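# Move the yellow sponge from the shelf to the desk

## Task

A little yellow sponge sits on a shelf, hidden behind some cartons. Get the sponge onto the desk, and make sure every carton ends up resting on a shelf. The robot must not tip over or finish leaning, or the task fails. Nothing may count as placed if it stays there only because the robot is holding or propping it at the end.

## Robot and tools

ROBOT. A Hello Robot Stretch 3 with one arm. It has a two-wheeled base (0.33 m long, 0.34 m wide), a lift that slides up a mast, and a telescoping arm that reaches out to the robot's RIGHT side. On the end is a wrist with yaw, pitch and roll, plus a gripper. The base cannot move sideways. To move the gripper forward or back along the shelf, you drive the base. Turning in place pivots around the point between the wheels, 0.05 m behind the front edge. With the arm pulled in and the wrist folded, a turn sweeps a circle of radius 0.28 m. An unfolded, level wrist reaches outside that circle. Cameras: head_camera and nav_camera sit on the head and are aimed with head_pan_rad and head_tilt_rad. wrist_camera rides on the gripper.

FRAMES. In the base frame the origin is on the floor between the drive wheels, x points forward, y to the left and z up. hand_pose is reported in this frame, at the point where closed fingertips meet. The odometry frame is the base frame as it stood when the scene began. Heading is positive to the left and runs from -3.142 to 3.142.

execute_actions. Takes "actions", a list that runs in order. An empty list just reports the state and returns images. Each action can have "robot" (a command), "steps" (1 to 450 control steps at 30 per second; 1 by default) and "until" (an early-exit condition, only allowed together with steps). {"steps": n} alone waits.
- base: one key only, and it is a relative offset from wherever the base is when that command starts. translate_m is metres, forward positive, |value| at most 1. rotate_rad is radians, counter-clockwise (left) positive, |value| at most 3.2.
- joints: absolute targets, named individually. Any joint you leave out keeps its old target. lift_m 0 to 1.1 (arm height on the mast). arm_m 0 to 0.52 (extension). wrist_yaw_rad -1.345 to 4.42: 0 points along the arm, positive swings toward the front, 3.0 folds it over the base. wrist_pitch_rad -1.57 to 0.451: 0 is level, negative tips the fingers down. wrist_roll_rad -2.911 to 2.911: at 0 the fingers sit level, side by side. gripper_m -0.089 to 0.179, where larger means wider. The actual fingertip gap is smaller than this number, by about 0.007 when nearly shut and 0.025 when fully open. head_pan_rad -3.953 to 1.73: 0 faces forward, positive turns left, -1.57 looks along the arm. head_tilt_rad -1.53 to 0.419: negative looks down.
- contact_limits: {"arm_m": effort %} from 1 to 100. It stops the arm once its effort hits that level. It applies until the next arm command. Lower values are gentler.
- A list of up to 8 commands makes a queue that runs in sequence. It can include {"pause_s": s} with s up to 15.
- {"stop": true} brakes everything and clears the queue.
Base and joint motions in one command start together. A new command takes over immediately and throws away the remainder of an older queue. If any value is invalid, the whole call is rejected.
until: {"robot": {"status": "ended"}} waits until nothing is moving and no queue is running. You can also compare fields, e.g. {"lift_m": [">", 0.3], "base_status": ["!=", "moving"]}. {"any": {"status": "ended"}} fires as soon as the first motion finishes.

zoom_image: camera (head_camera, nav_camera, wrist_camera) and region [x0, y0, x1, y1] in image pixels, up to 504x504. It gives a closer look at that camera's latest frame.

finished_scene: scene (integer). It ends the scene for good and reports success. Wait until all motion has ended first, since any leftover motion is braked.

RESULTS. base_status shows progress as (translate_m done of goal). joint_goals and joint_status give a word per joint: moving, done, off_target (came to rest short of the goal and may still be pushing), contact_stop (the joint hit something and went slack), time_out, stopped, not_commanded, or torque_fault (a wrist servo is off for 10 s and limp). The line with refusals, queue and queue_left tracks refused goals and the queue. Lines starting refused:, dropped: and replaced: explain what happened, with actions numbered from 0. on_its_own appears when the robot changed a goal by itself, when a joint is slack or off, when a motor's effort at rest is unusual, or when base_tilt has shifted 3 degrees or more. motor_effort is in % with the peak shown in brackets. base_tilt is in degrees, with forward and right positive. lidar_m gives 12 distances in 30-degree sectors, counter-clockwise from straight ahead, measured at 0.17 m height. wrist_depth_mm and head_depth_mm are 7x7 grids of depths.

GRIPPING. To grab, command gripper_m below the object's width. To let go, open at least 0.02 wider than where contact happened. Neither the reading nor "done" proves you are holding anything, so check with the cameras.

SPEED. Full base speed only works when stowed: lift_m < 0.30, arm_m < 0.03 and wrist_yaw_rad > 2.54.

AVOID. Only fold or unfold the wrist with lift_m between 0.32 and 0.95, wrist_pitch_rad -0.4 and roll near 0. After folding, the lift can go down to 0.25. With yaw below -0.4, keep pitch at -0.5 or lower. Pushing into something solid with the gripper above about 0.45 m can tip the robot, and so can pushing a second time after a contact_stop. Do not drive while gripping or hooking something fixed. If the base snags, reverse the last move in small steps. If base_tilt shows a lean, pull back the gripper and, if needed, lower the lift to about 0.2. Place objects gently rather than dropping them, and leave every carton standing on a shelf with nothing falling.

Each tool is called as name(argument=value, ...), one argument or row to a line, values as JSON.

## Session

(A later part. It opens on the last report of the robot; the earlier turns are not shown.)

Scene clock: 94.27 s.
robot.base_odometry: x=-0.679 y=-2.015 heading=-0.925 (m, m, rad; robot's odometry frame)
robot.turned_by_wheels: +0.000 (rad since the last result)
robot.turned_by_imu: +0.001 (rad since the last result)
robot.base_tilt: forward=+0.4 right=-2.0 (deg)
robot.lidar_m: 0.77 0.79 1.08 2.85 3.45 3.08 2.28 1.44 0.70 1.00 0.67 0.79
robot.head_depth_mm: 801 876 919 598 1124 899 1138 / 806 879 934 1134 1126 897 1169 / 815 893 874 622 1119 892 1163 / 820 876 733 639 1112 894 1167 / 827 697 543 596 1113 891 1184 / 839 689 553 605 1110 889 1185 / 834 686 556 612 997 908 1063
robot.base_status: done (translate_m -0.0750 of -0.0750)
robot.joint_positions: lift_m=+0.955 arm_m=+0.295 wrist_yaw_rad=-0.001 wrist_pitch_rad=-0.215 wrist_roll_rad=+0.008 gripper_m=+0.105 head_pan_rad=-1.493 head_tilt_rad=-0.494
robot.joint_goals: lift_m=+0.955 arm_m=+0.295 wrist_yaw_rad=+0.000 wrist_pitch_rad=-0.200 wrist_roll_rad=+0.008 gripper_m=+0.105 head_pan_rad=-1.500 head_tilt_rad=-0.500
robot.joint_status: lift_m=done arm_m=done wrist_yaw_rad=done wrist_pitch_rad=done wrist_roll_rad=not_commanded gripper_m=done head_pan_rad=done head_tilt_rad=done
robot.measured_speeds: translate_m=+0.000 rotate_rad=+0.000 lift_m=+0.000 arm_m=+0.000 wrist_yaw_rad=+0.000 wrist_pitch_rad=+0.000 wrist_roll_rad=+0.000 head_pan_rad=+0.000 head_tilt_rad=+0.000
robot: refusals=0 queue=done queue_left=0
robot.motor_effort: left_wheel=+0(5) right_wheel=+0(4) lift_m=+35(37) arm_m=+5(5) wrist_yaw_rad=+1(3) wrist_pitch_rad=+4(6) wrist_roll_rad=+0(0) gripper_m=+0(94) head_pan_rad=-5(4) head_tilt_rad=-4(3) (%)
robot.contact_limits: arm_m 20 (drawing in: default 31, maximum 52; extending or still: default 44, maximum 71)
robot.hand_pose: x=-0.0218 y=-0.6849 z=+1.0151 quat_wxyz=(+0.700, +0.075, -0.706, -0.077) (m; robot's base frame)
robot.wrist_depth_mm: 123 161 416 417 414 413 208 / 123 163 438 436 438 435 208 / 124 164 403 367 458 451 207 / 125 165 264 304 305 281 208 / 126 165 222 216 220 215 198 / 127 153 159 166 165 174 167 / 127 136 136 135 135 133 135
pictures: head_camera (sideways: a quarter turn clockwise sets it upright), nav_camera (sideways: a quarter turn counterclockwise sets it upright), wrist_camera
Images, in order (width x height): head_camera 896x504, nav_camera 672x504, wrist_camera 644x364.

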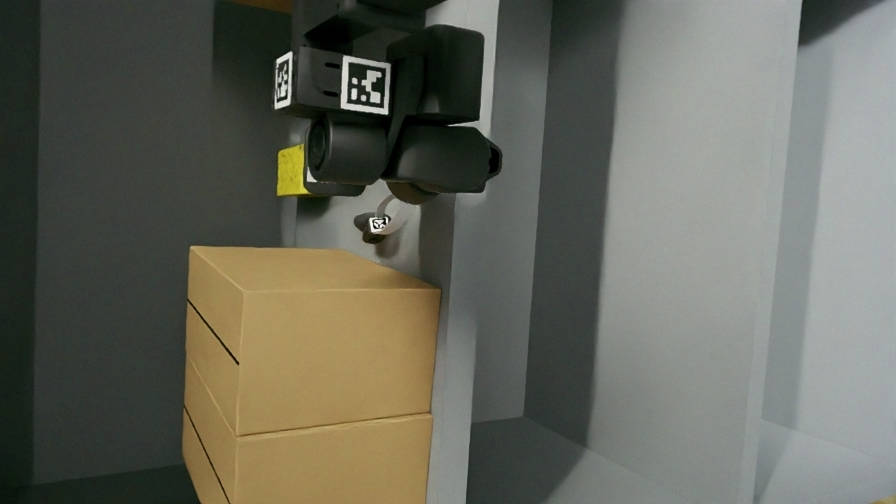

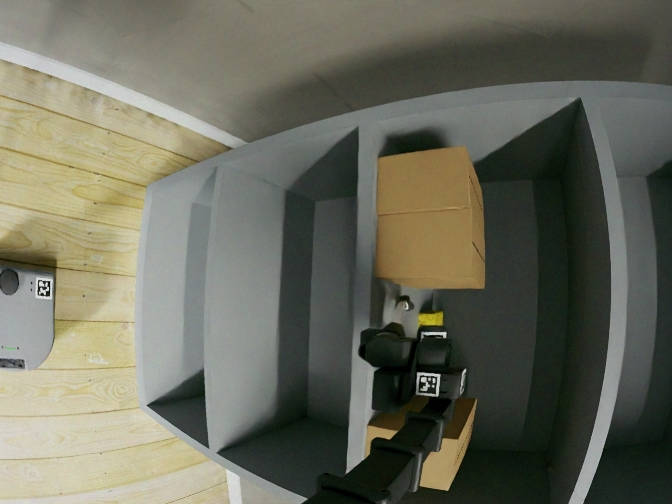

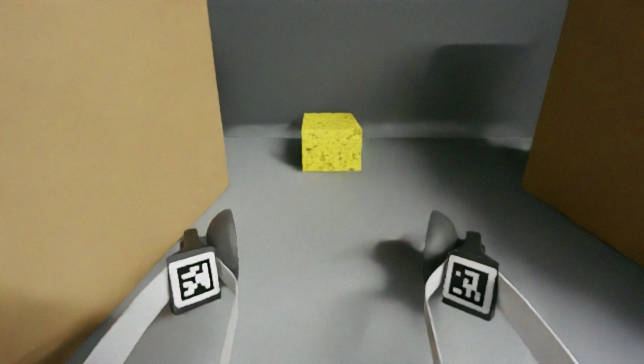

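execute_actions(
  actions=[
    {"robot":[{"base":{"translate_m":-0.004},"joints":{"arm_m":0.52,"gripper_m":0.115},"contact_limits":{"arm_m":20}}],"steps":450,"until":{"robot":{"status":"ended"}}},
  ],
)

Scene clock: 104.63 s.
robot.base_odometry: x=-0.681 y=-2.012 heading=-0.925 (m, m, rad; robot's odometry frame)
robot.turned_by_wheels: +0.000 (rad since the last result)
robot.turned_by_imu: +0.000 (rad since the last result)
robot.base_tilt: forward=+0.3 right=-2.0 (deg)
robot.lidar_m: 0.77 0.80 1.09 2.88 3.44 3.07 2.28 1.44 0.70 0.99 0.68 0.80
robot.head_depth_mm: 802 867 - 599 1125 899 1148 / 809 871 781 626 1127 897 1170 / 816 891 818 623 1120 896 1168 / 823 873 744 653 1118 894 1163 / 828 696 543 597 1106 888 1189 / 836 689 551 607 1103 888 1183 / 835 682 555 612 1002 909 1071
robot.base_status: done (translate_m -0.0040 of -0.0040)
robot.joint_positions: lift_m=+0.955 arm_m=+0.520 wrist_yaw_rad=-0.001 wrist_pitch_rad=-0.215 wrist_roll_rad=+0.008 gripper_m=+0.115 head_pan_rad=-1.493 head_tilt_rad=-0.494
robot.joint_goals: lift_m=+0.955 arm_m=+0.520 wrist_yaw_rad=+0.000 wrist_pitch_rad=-0.200 wrist_roll_rad=+0.008 gripper_m=+0.115 head_pan_rad=-1.500 head_tilt_rad=-0.500
robot.joint_status: lift_m=done arm_m=done wrist_yaw_rad=done wrist_pitch_rad=done wrist_roll_rad=not_commanded gripper_m=done head_pan_rad=done head_tilt_rad=done
robot.measured_speeds: translate_m=+0.000 rotate_rad=+0.000 lift_m=+0.000 arm_m=+0.000 wrist_yaw_rad=+0.000 wrist_pitch_rad=+0.000 wrist_roll_rad=+0.000 head_pan_rad=+0.000 head_tilt_rad=+0.000
robot: refusals=0 queue=done queue_left=0
robot.motor_effort: left_wheel=+0(3) right_wheel=+0(3) lift_m=+34(35) arm_m=+7(8) wrist_yaw_rad=+1(1) wrist_pitch_rad=+5(5) wrist_roll_rad=+0(0) gripper_m=+0(53) head_pan_rad=-4(5) head_tilt_rad=-3(4) (%)
robot.contact_limits: arm_m 20 (drawing in: default 31, maximum 52; extending or still: default 44, maximum 71)
robot.hand_pose: x=-0.0217 y=-0.9097 z=+1.0150 quat_wxyz=(+0.700, +0.076, -0.706, -0.077) (m; robot's base frame)
robot.wrist_depth_mm: 218 216 214 213 212 210 210 / 230 228 226 225 225 223 222 / 243 243 241 240 240 236 236 / 261 259 256 182 253 251 252 / 216 215 203 129 202 228 212 / 167 174 109 109 112 174 165 / 136 136 128 118 126 132 135
pictures: head_camera (sideways: a quarter turn clockwise sets it upright), nav_camera (sideways: a quarter turn counterclockwise sets it upright), wrist_camera
Images, in order (width x height): head_camera 896x504, nav_camera 672x504, wrist_camera 644x364.

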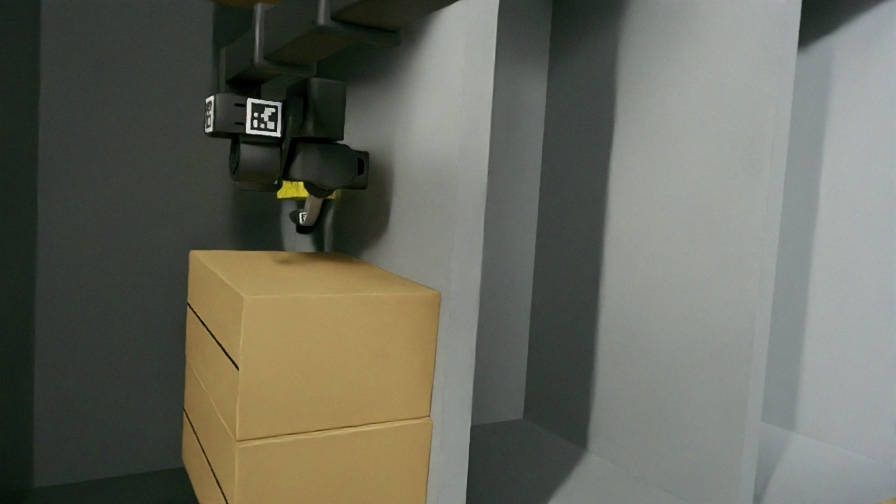

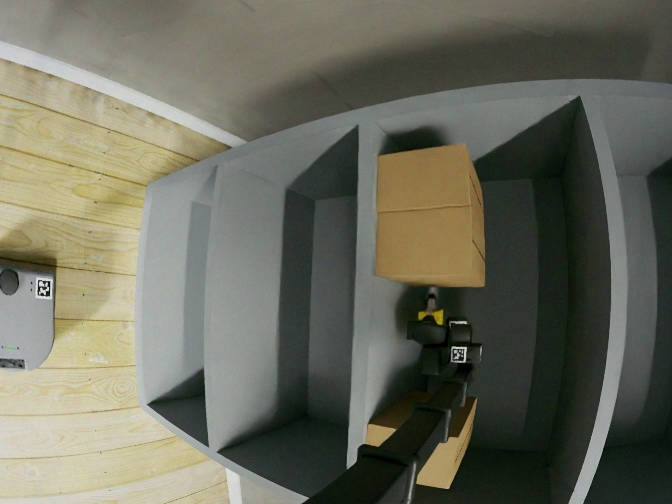

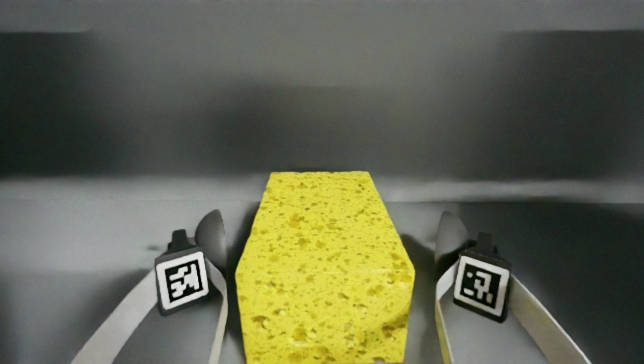

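execute_actions(
  actions=[
    {"robot":[{"joints":{"gripper_m":0.02}},{"joints":{"lift_m":0.975}}],"steps":450,"until":{"robot":{"status":"ended"}}},
    {"robot":{"joints":{"arm_m":0.0,"head_pan_rad":-0.1,"head_tilt_rad":-0.4}},"steps":450,"until":{"robot":{"arm_m":["<",0.05]}}},
    {"robot":{"joints":{"lift_m":0.285,"wrist_pitch_rad":-0.4},"base":{"rotate_rad":1.93}},"steps":450,"until":{"robot":{"lift_m":["<",0.9]}}},
    {"robot":{"joints":{"wrist_yaw_rad":2.7}},"steps":450,"until":{"robot":{"base_status":["!=","moving"]}}},
    {"robot":{"base":{"translate_m":1.0}},"steps":450,"until":{"robot":{"lift_m":["<",0.295]}}},
    {"robot":{"base":{"translate_m":1.0}},"steps":450,"until":{"robot":{"translate_m":[">",0.7]}}},
    {"robot":{"base":{"translate_m":0.9}},"steps":450,"until":{"robot":{"status":"ended"}}},
  ],
)

Scene clock: 136.00 s.
robot.base_odometry: x=+0.295 y=-0.475 heading=+1.005 (m, m, rad; robot's odometry frame)
robot.turned_by_wheels: +1.930 (rad since the last result)
robot.turned_by_imu: +1.925 (rad since the last result)
robot.base_tilt: forward=+0.5 right=-1.8 (deg)
robot.lidar_m: 1.66 2.29 2.35 2.36 2.90 2.24 2.41 1.55 1.40 1.40 1.71 2.04
robot.head_depth_mm: 1653 1794 1906 2091 2146 1650 1345 / 1706 1835 1989 2146 2125 1646 1342 / 1747 1873 2019 2233 2116 1640 1340 / 1790 1930 2025 1843 2006 1650 1333 / 1852 1986 2083 2345 2108 1636 1335 / 1891 2058 2144 2452 2098 1628 1332 / 1936 2105 2167 2570 2098 1616 1336
robot.base_status: done (translate_m +0.9000 of +0.9000)
robot.joint_positions: lift_m=+0.285 arm_m=+0.003 wrist_yaw_rad=+2.698 wrist_pitch_rad=-0.417 wrist_roll_rad=+0.008 gripper_m=+0.021 head_pan_rad=-0.107 head_tilt_rad=-0.407
robot.joint_goals: lift_m=+0.285 arm_m=+0.000 wrist_yaw_rad=+2.700 wrist_pitch_rad=-0.400 wrist_roll_rad=+0.008 gripper_m=+0.020 head_pan_rad=-0.100 head_tilt_rad=-0.400
robot.joint_status: lift_m=done arm_m=done wrist_yaw_rad=done wrist_pitch_rad=done wrist_roll_rad=not_commanded gripper_m=done head_pan_rad=done head_tilt_rad=done
robot.measured_speeds: translate_m=+0.000 rotate_rad=+0.000 lift_m=+0.000 arm_m=+0.000 wrist_yaw_rad=+0.000 wrist_pitch_rad=+0.000 wrist_roll_rad=+0.000 head_pan_rad=+0.000 head_tilt_rad=+0.000
robot: refusals=0 queue=done queue_left=0
robot.motor_effort: left_wheel=-2(6) right_wheel=+2(5) lift_m=+18(39) arm_m=-4(6) wrist_yaw_rad=+2(4) wrist_pitch_rad=+5(5) wrist_roll_rad=+0(0) gripper_m=-23(99) head_pan_rad=+4(52) head_tilt_rad=+4(18) (%)
robot.hand_pose: x=+0.0752 y=+0.0545 z=+0.2984 quat_wxyz=(+0.295, +0.709, -0.011, +0.640) (m; robot's base frame)
robot.wrist_depth_mm: - - - - - - - / - - - - - - - / - - - - - - - / - 774 772 190 764 760 753 / - 599 604 131 149 592 599 / - 517 109 110 110 512 491 / 435 - 116 117 262 424 423
pictures: head_camera (sideways: a quarter turn clockwise sets it upright), nav_camera (sideways: a quarter turn counterclockwise sets it upright), wrist_camera
Images, in order (width x height): head_camera 896x504, nav_camera 672x504, wrist_camera 644x364.

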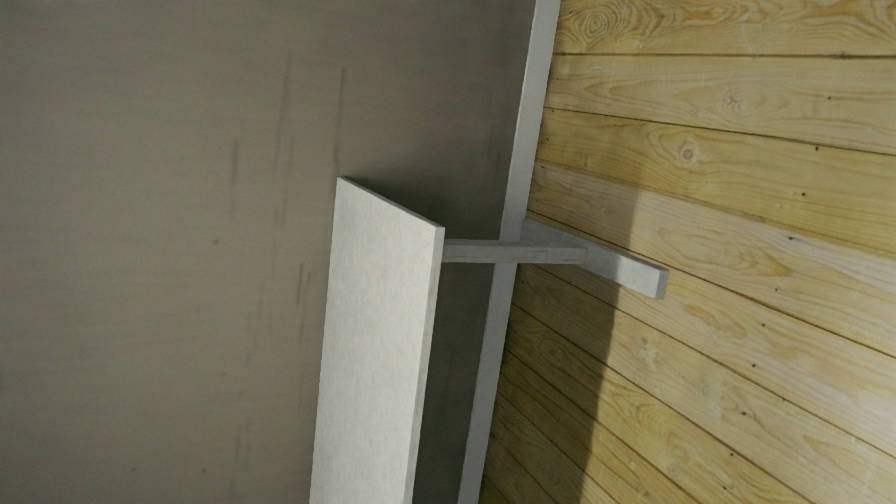

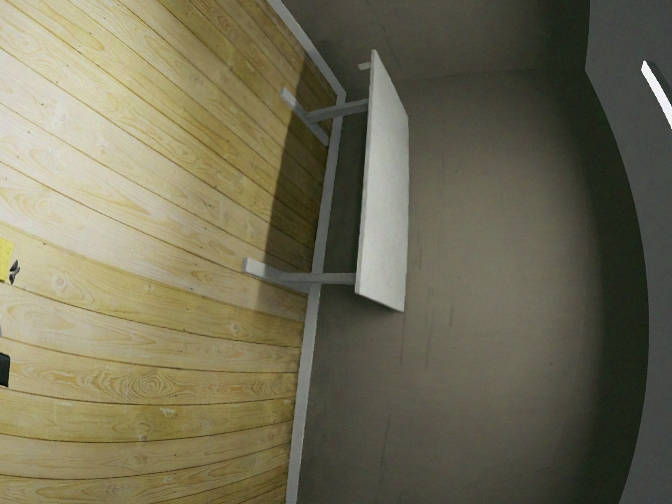

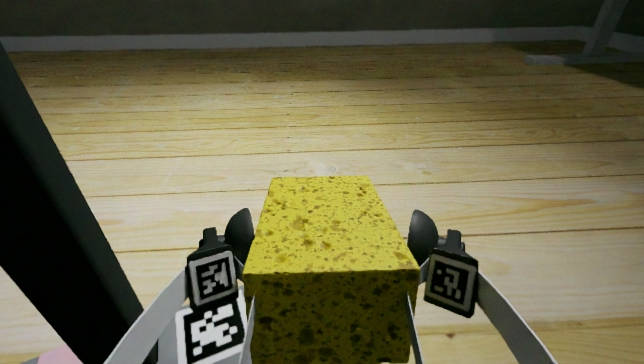

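execute_actions(
  actions=[
    {"robot":{"base":{"translate_m":0.78}},"steps":450,"until":{"robot":{"translate_m":[">",0.66]}}},
    {"robot":{"joints":{"lift_m":0.79,"head_pan_rad":-1.5,"head_tilt_rad":-0.8}},"steps":450,"until":{"robot":{"base_status":["!=","moving"]}}},
    {"robot":{"base":{"rotate_rad":1.5},"joints":{"wrist_yaw_rad":0}},"steps":450,"until":{"robot":{"wrist_yaw_rad":["<",0.5]}}},
    {"robot":{"joints":{"wrist_pitch_rad":-0.2}},"steps":450,"until":{"robot":{"lift_m":[">",0.78]}}},
    {"robot":{"joints":{"arm_m":0.38},"contact_limits":{"arm_m":15}},"steps":450,"until":{"robot":{"status":"ended"}}},
  ],
)

Scene clock: 155.67 s.
robot.base_odometry: x=+0.713 y=+0.184 heading=+2.505 (m, m, rad; robot's odometry frame)
robot.turned_by_wheels: +1.500 (rad since the last result)
robot.turned_by_imu: +1.492 (rad since the last result)
robot.base_tilt: forward=+0.3 right=-2.0 (deg)
robot.lidar_m: 2.07 2.44 2.99 2.99 1.92 1.67 1.67 1.50 1.32 0.89 1.56 2.07
robot.head_depth_mm: 1114 1184 - - - 1276 1148 / 1154 1224 - 797 1472 1270 1126 / 1200 1225 - 816 1435 1275 1125 / 1252 1177 920 1602 1459 1267 1124 / 1310 1170 913 1627 1457 1270 1121 / 1368 1163 911 1673 1455 1270 1114 / 1396 1158 913 1705 1456 1262 1110
robot.base_status: done (rotate_rad +1.4999 of +1.5000)
robot.joint_positions: lift_m=+0.790 arm_m=+0.380 wrist_yaw_rad=+0.002 wrist_pitch_rad=-0.223 wrist_roll_rad=+0.008 gripper_m=+0.021 head_pan_rad=-1.493 head_tilt_rad=-0.790
robot.joint_goals: lift_m=+0.790 arm_m=+0.380 wrist_yaw_rad=+0.000 wrist_pitch_rad=-0.200 wrist_roll_rad=+0.008 gripper_m=+0.020 head_pan_rad=-1.500 head_tilt_rad=-0.800
robot.joint_status: lift_m=done arm_m=done wrist_yaw_rad=done wrist_pitch_rad=done wrist_roll_rad=not_commanded gripper_m=done head_pan_rad=done head_tilt_rad=done
robot.measured_speeds: translate_m=+0.000 rotate_rad=+0.000 lift_m=+0.000 arm_m=+0.000 wrist_yaw_rad=+0.000 wrist_pitch_rad=+0.000 wrist_roll_rad=+0.000 head_pan_rad=+0.000 head_tilt_rad=+0.000
robot: refusals=0 queue=done queue_left=0
robot.motor_effort: left_wheel=-2(7) right_wheel=+1(5) lift_m=+35(40) arm_m=+5(7) wrist_yaw_rad=-1(4) wrist_pitch_rad=+7(9) wrist_roll_rad=+0(0) gripper_m=-23(23) head_pan_rad=-5(50) head_tilt_rad=-6(38) (%)
robot.contact_limits: arm_m 15 (drawing in: default 31, maximum 52; extending or still: default 44, maximum 71)
robot.hand_pose: x=-0.0211 y=-0.7693 z=+0.8482 quat_wxyz=(+0.700, +0.079, -0.705, -0.079) (m; robot's base frame)
robot.wrist_depth_mm: 931 838 747 678 640 579 542 / - 890 796 721 667 610 569 / 972 937 852 763 716 646 605 / 573 588 576 191 577 674 627 / 413 410 409 131 149 426 658 / 317 320 110 110 110 323 712 / 261 262 251 117 182 257 733
pictures: head_camera (sideways: a quarter turn clockwise sets it upright), nav_camera (sideways: a quarter turn counterclockwise sets it upright), wrist_camera
Images, in order (width x height): head_camera 896x504, nav_camera 672x504, wrist_camera 644x364.

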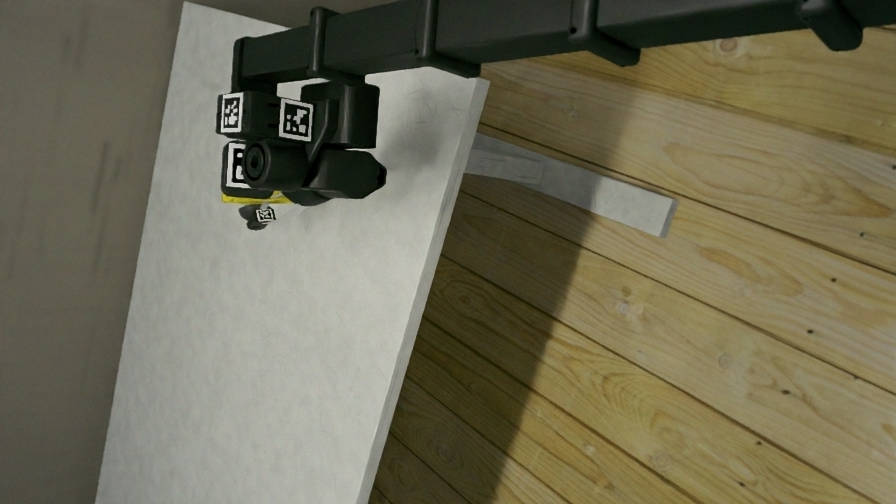

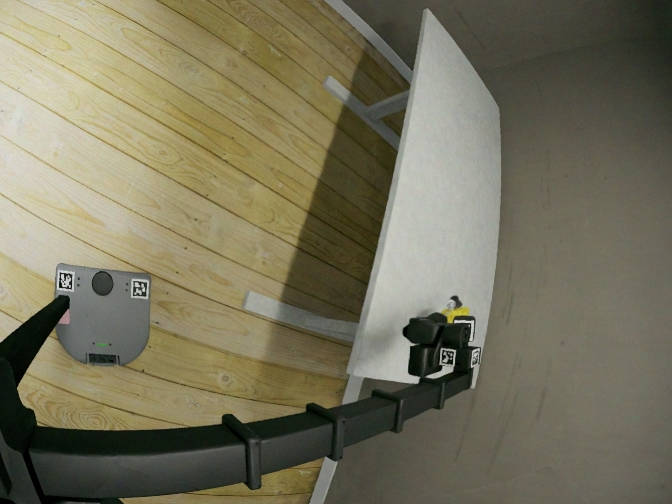

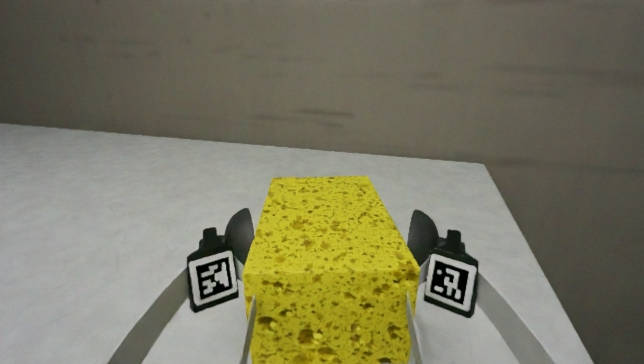

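execute_actions(
  actions=[
    {"robot":[{"joints":{"lift_m":0.689}},{"joints":{"gripper_m":0.11}},{"joints":{"lift_m":0.74,"arm_m":0.31,"head_pan_rad":1.3,"head_tilt_rad":-0.1}}],"steps":450,"until":{"robot":{"status":"ended"}}},
  ],
)

Scene clock: 167.03 s.
robot.base_odometry: x=+0.713 y=+0.184 heading=+2.505 (m, m, rad; robot's odometry frame)
robot.turned_by_wheels: +0.000 (rad since the last result)
robot.turned_by_imu: +0.000 (rad since the last result)
robot.base_tilt: forward=+0.5 right=-2.0 (deg)
robot.lidar_m: 2.07 2.45 2.98 2.98 1.91 1.66 1.67 1.50 1.32 0.89 1.56 2.07
robot.head_depth_mm: 2295 3200 3237 3374 3314 2425 1770 / 2316 3188 3299 3358 3259 2412 1770 / 2324 3264 3272 3427 3439 2397 1770 / 2338 3290 3342 3422 3525 2392 1768 / 2354 3242 3240 3349 3390 2405 1760 / 2822 3266 3297 3423 3458 2366 1751 / 3033 3289 3267 3255 3318 2367 1753
robot.base_status: done (rotate_rad +1.4999 of +1.5000)
robot.joint_positions: lift_m=+0.740 arm_m=+0.310 wrist_yaw_rad=+0.002 wrist_pitch_rad=-0.221 wrist_roll_rad=+0.008 gripper_m=+0.110 head_pan_rad=+1.293 head_tilt_rad=-0.112
robot.joint_goals: lift_m=+0.740 arm_m=+0.310 wrist_yaw_rad=+0.000 wrist_pitch_rad=-0.200 wrist_roll_rad=+0.008 gripper_m=+0.110 head_pan_rad=+1.300 head_tilt_rad=-0.100
robot.joint_status: lift_m=done arm_m=done wrist_yaw_rad=done wrist_pitch_rad=done wrist_roll_rad=not_commanded gripper_m=done head_pan_rad=done head_tilt_rad=done
robot.measured_speeds: translate_m=+0.000 rotate_rad=+0.000 lift_m=+0.000 arm_m=+0.000 wrist_yaw_rad=+0.000 wrist_pitch_rad=+0.000 wrist_roll_rad=+0.000 head_pan_rad=+0.000 head_tilt_rad=+0.000
robot: refusals=0 queue=done queue_left=0
robot.motor_effort: left_wheel=-1(2) right_wheel=+1(2) lift_m=+35(35) arm_m=-4(5) wrist_yaw_rad=-1(1) wrist_pitch_rad=+6(7) wrist_roll_rad=+0(0) gripper_m=+1(91) head_pan_rad=+3(53) head_tilt_rad=+8(49) (%)
robot.hand_pose: x=-0.0211 y=-0.7000 z=+0.7985 quat_wxyz=(+0.700, +0.079, -0.705, -0.078) (m; robot's base frame)
robot.wrist_depth_mm: - 904 822 758 701 640 599 / - 987 877 806 734 684 620 / 769 774 763 748 739 704 652 / 453 446 445 447 439 721 691 / 315 318 337 232 315 334 721 / 247 253 243 197 235 256 757 / 202 201 201 199 200 196 489
pictures: head_camera (sideways: a quarter turn clockwise sets it upright), nav_camera (sideways: a quarter turn counterclockwise sets it upright), wrist_camera
Images, in order (width x height): head_camera 896x504, nav_camera 672x504, wrist_camera 644x364.

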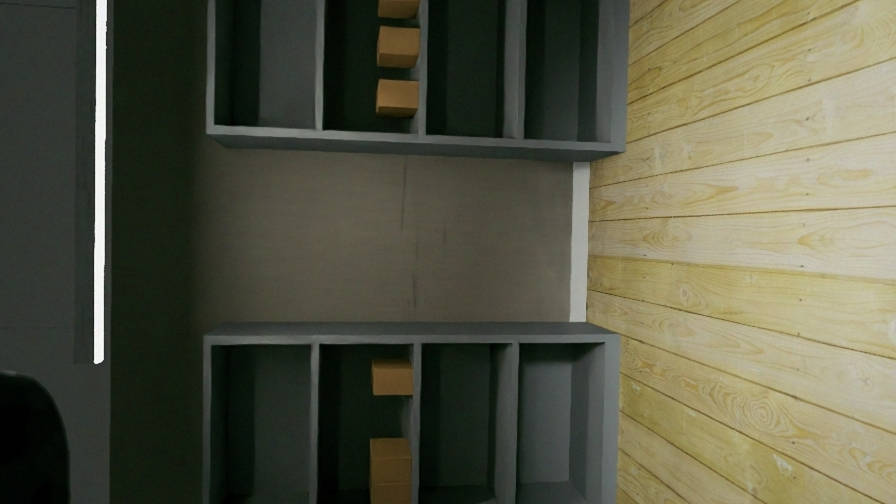

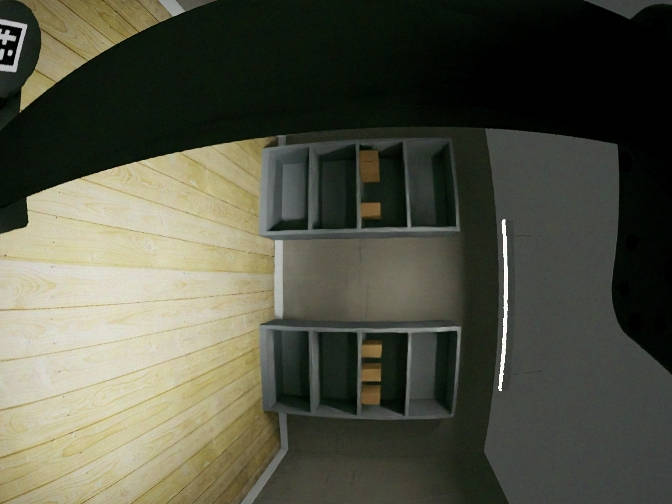

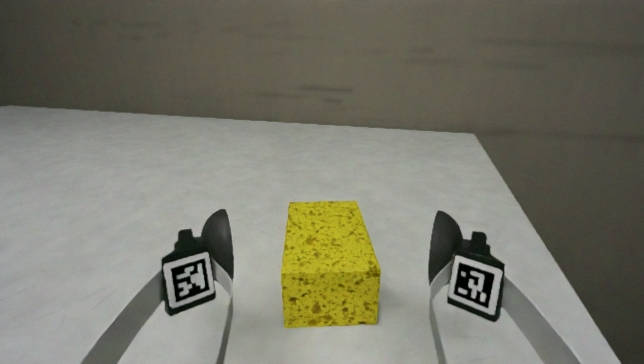

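finished_scene(
  scene=2,
)

The scene is finished: the task was done.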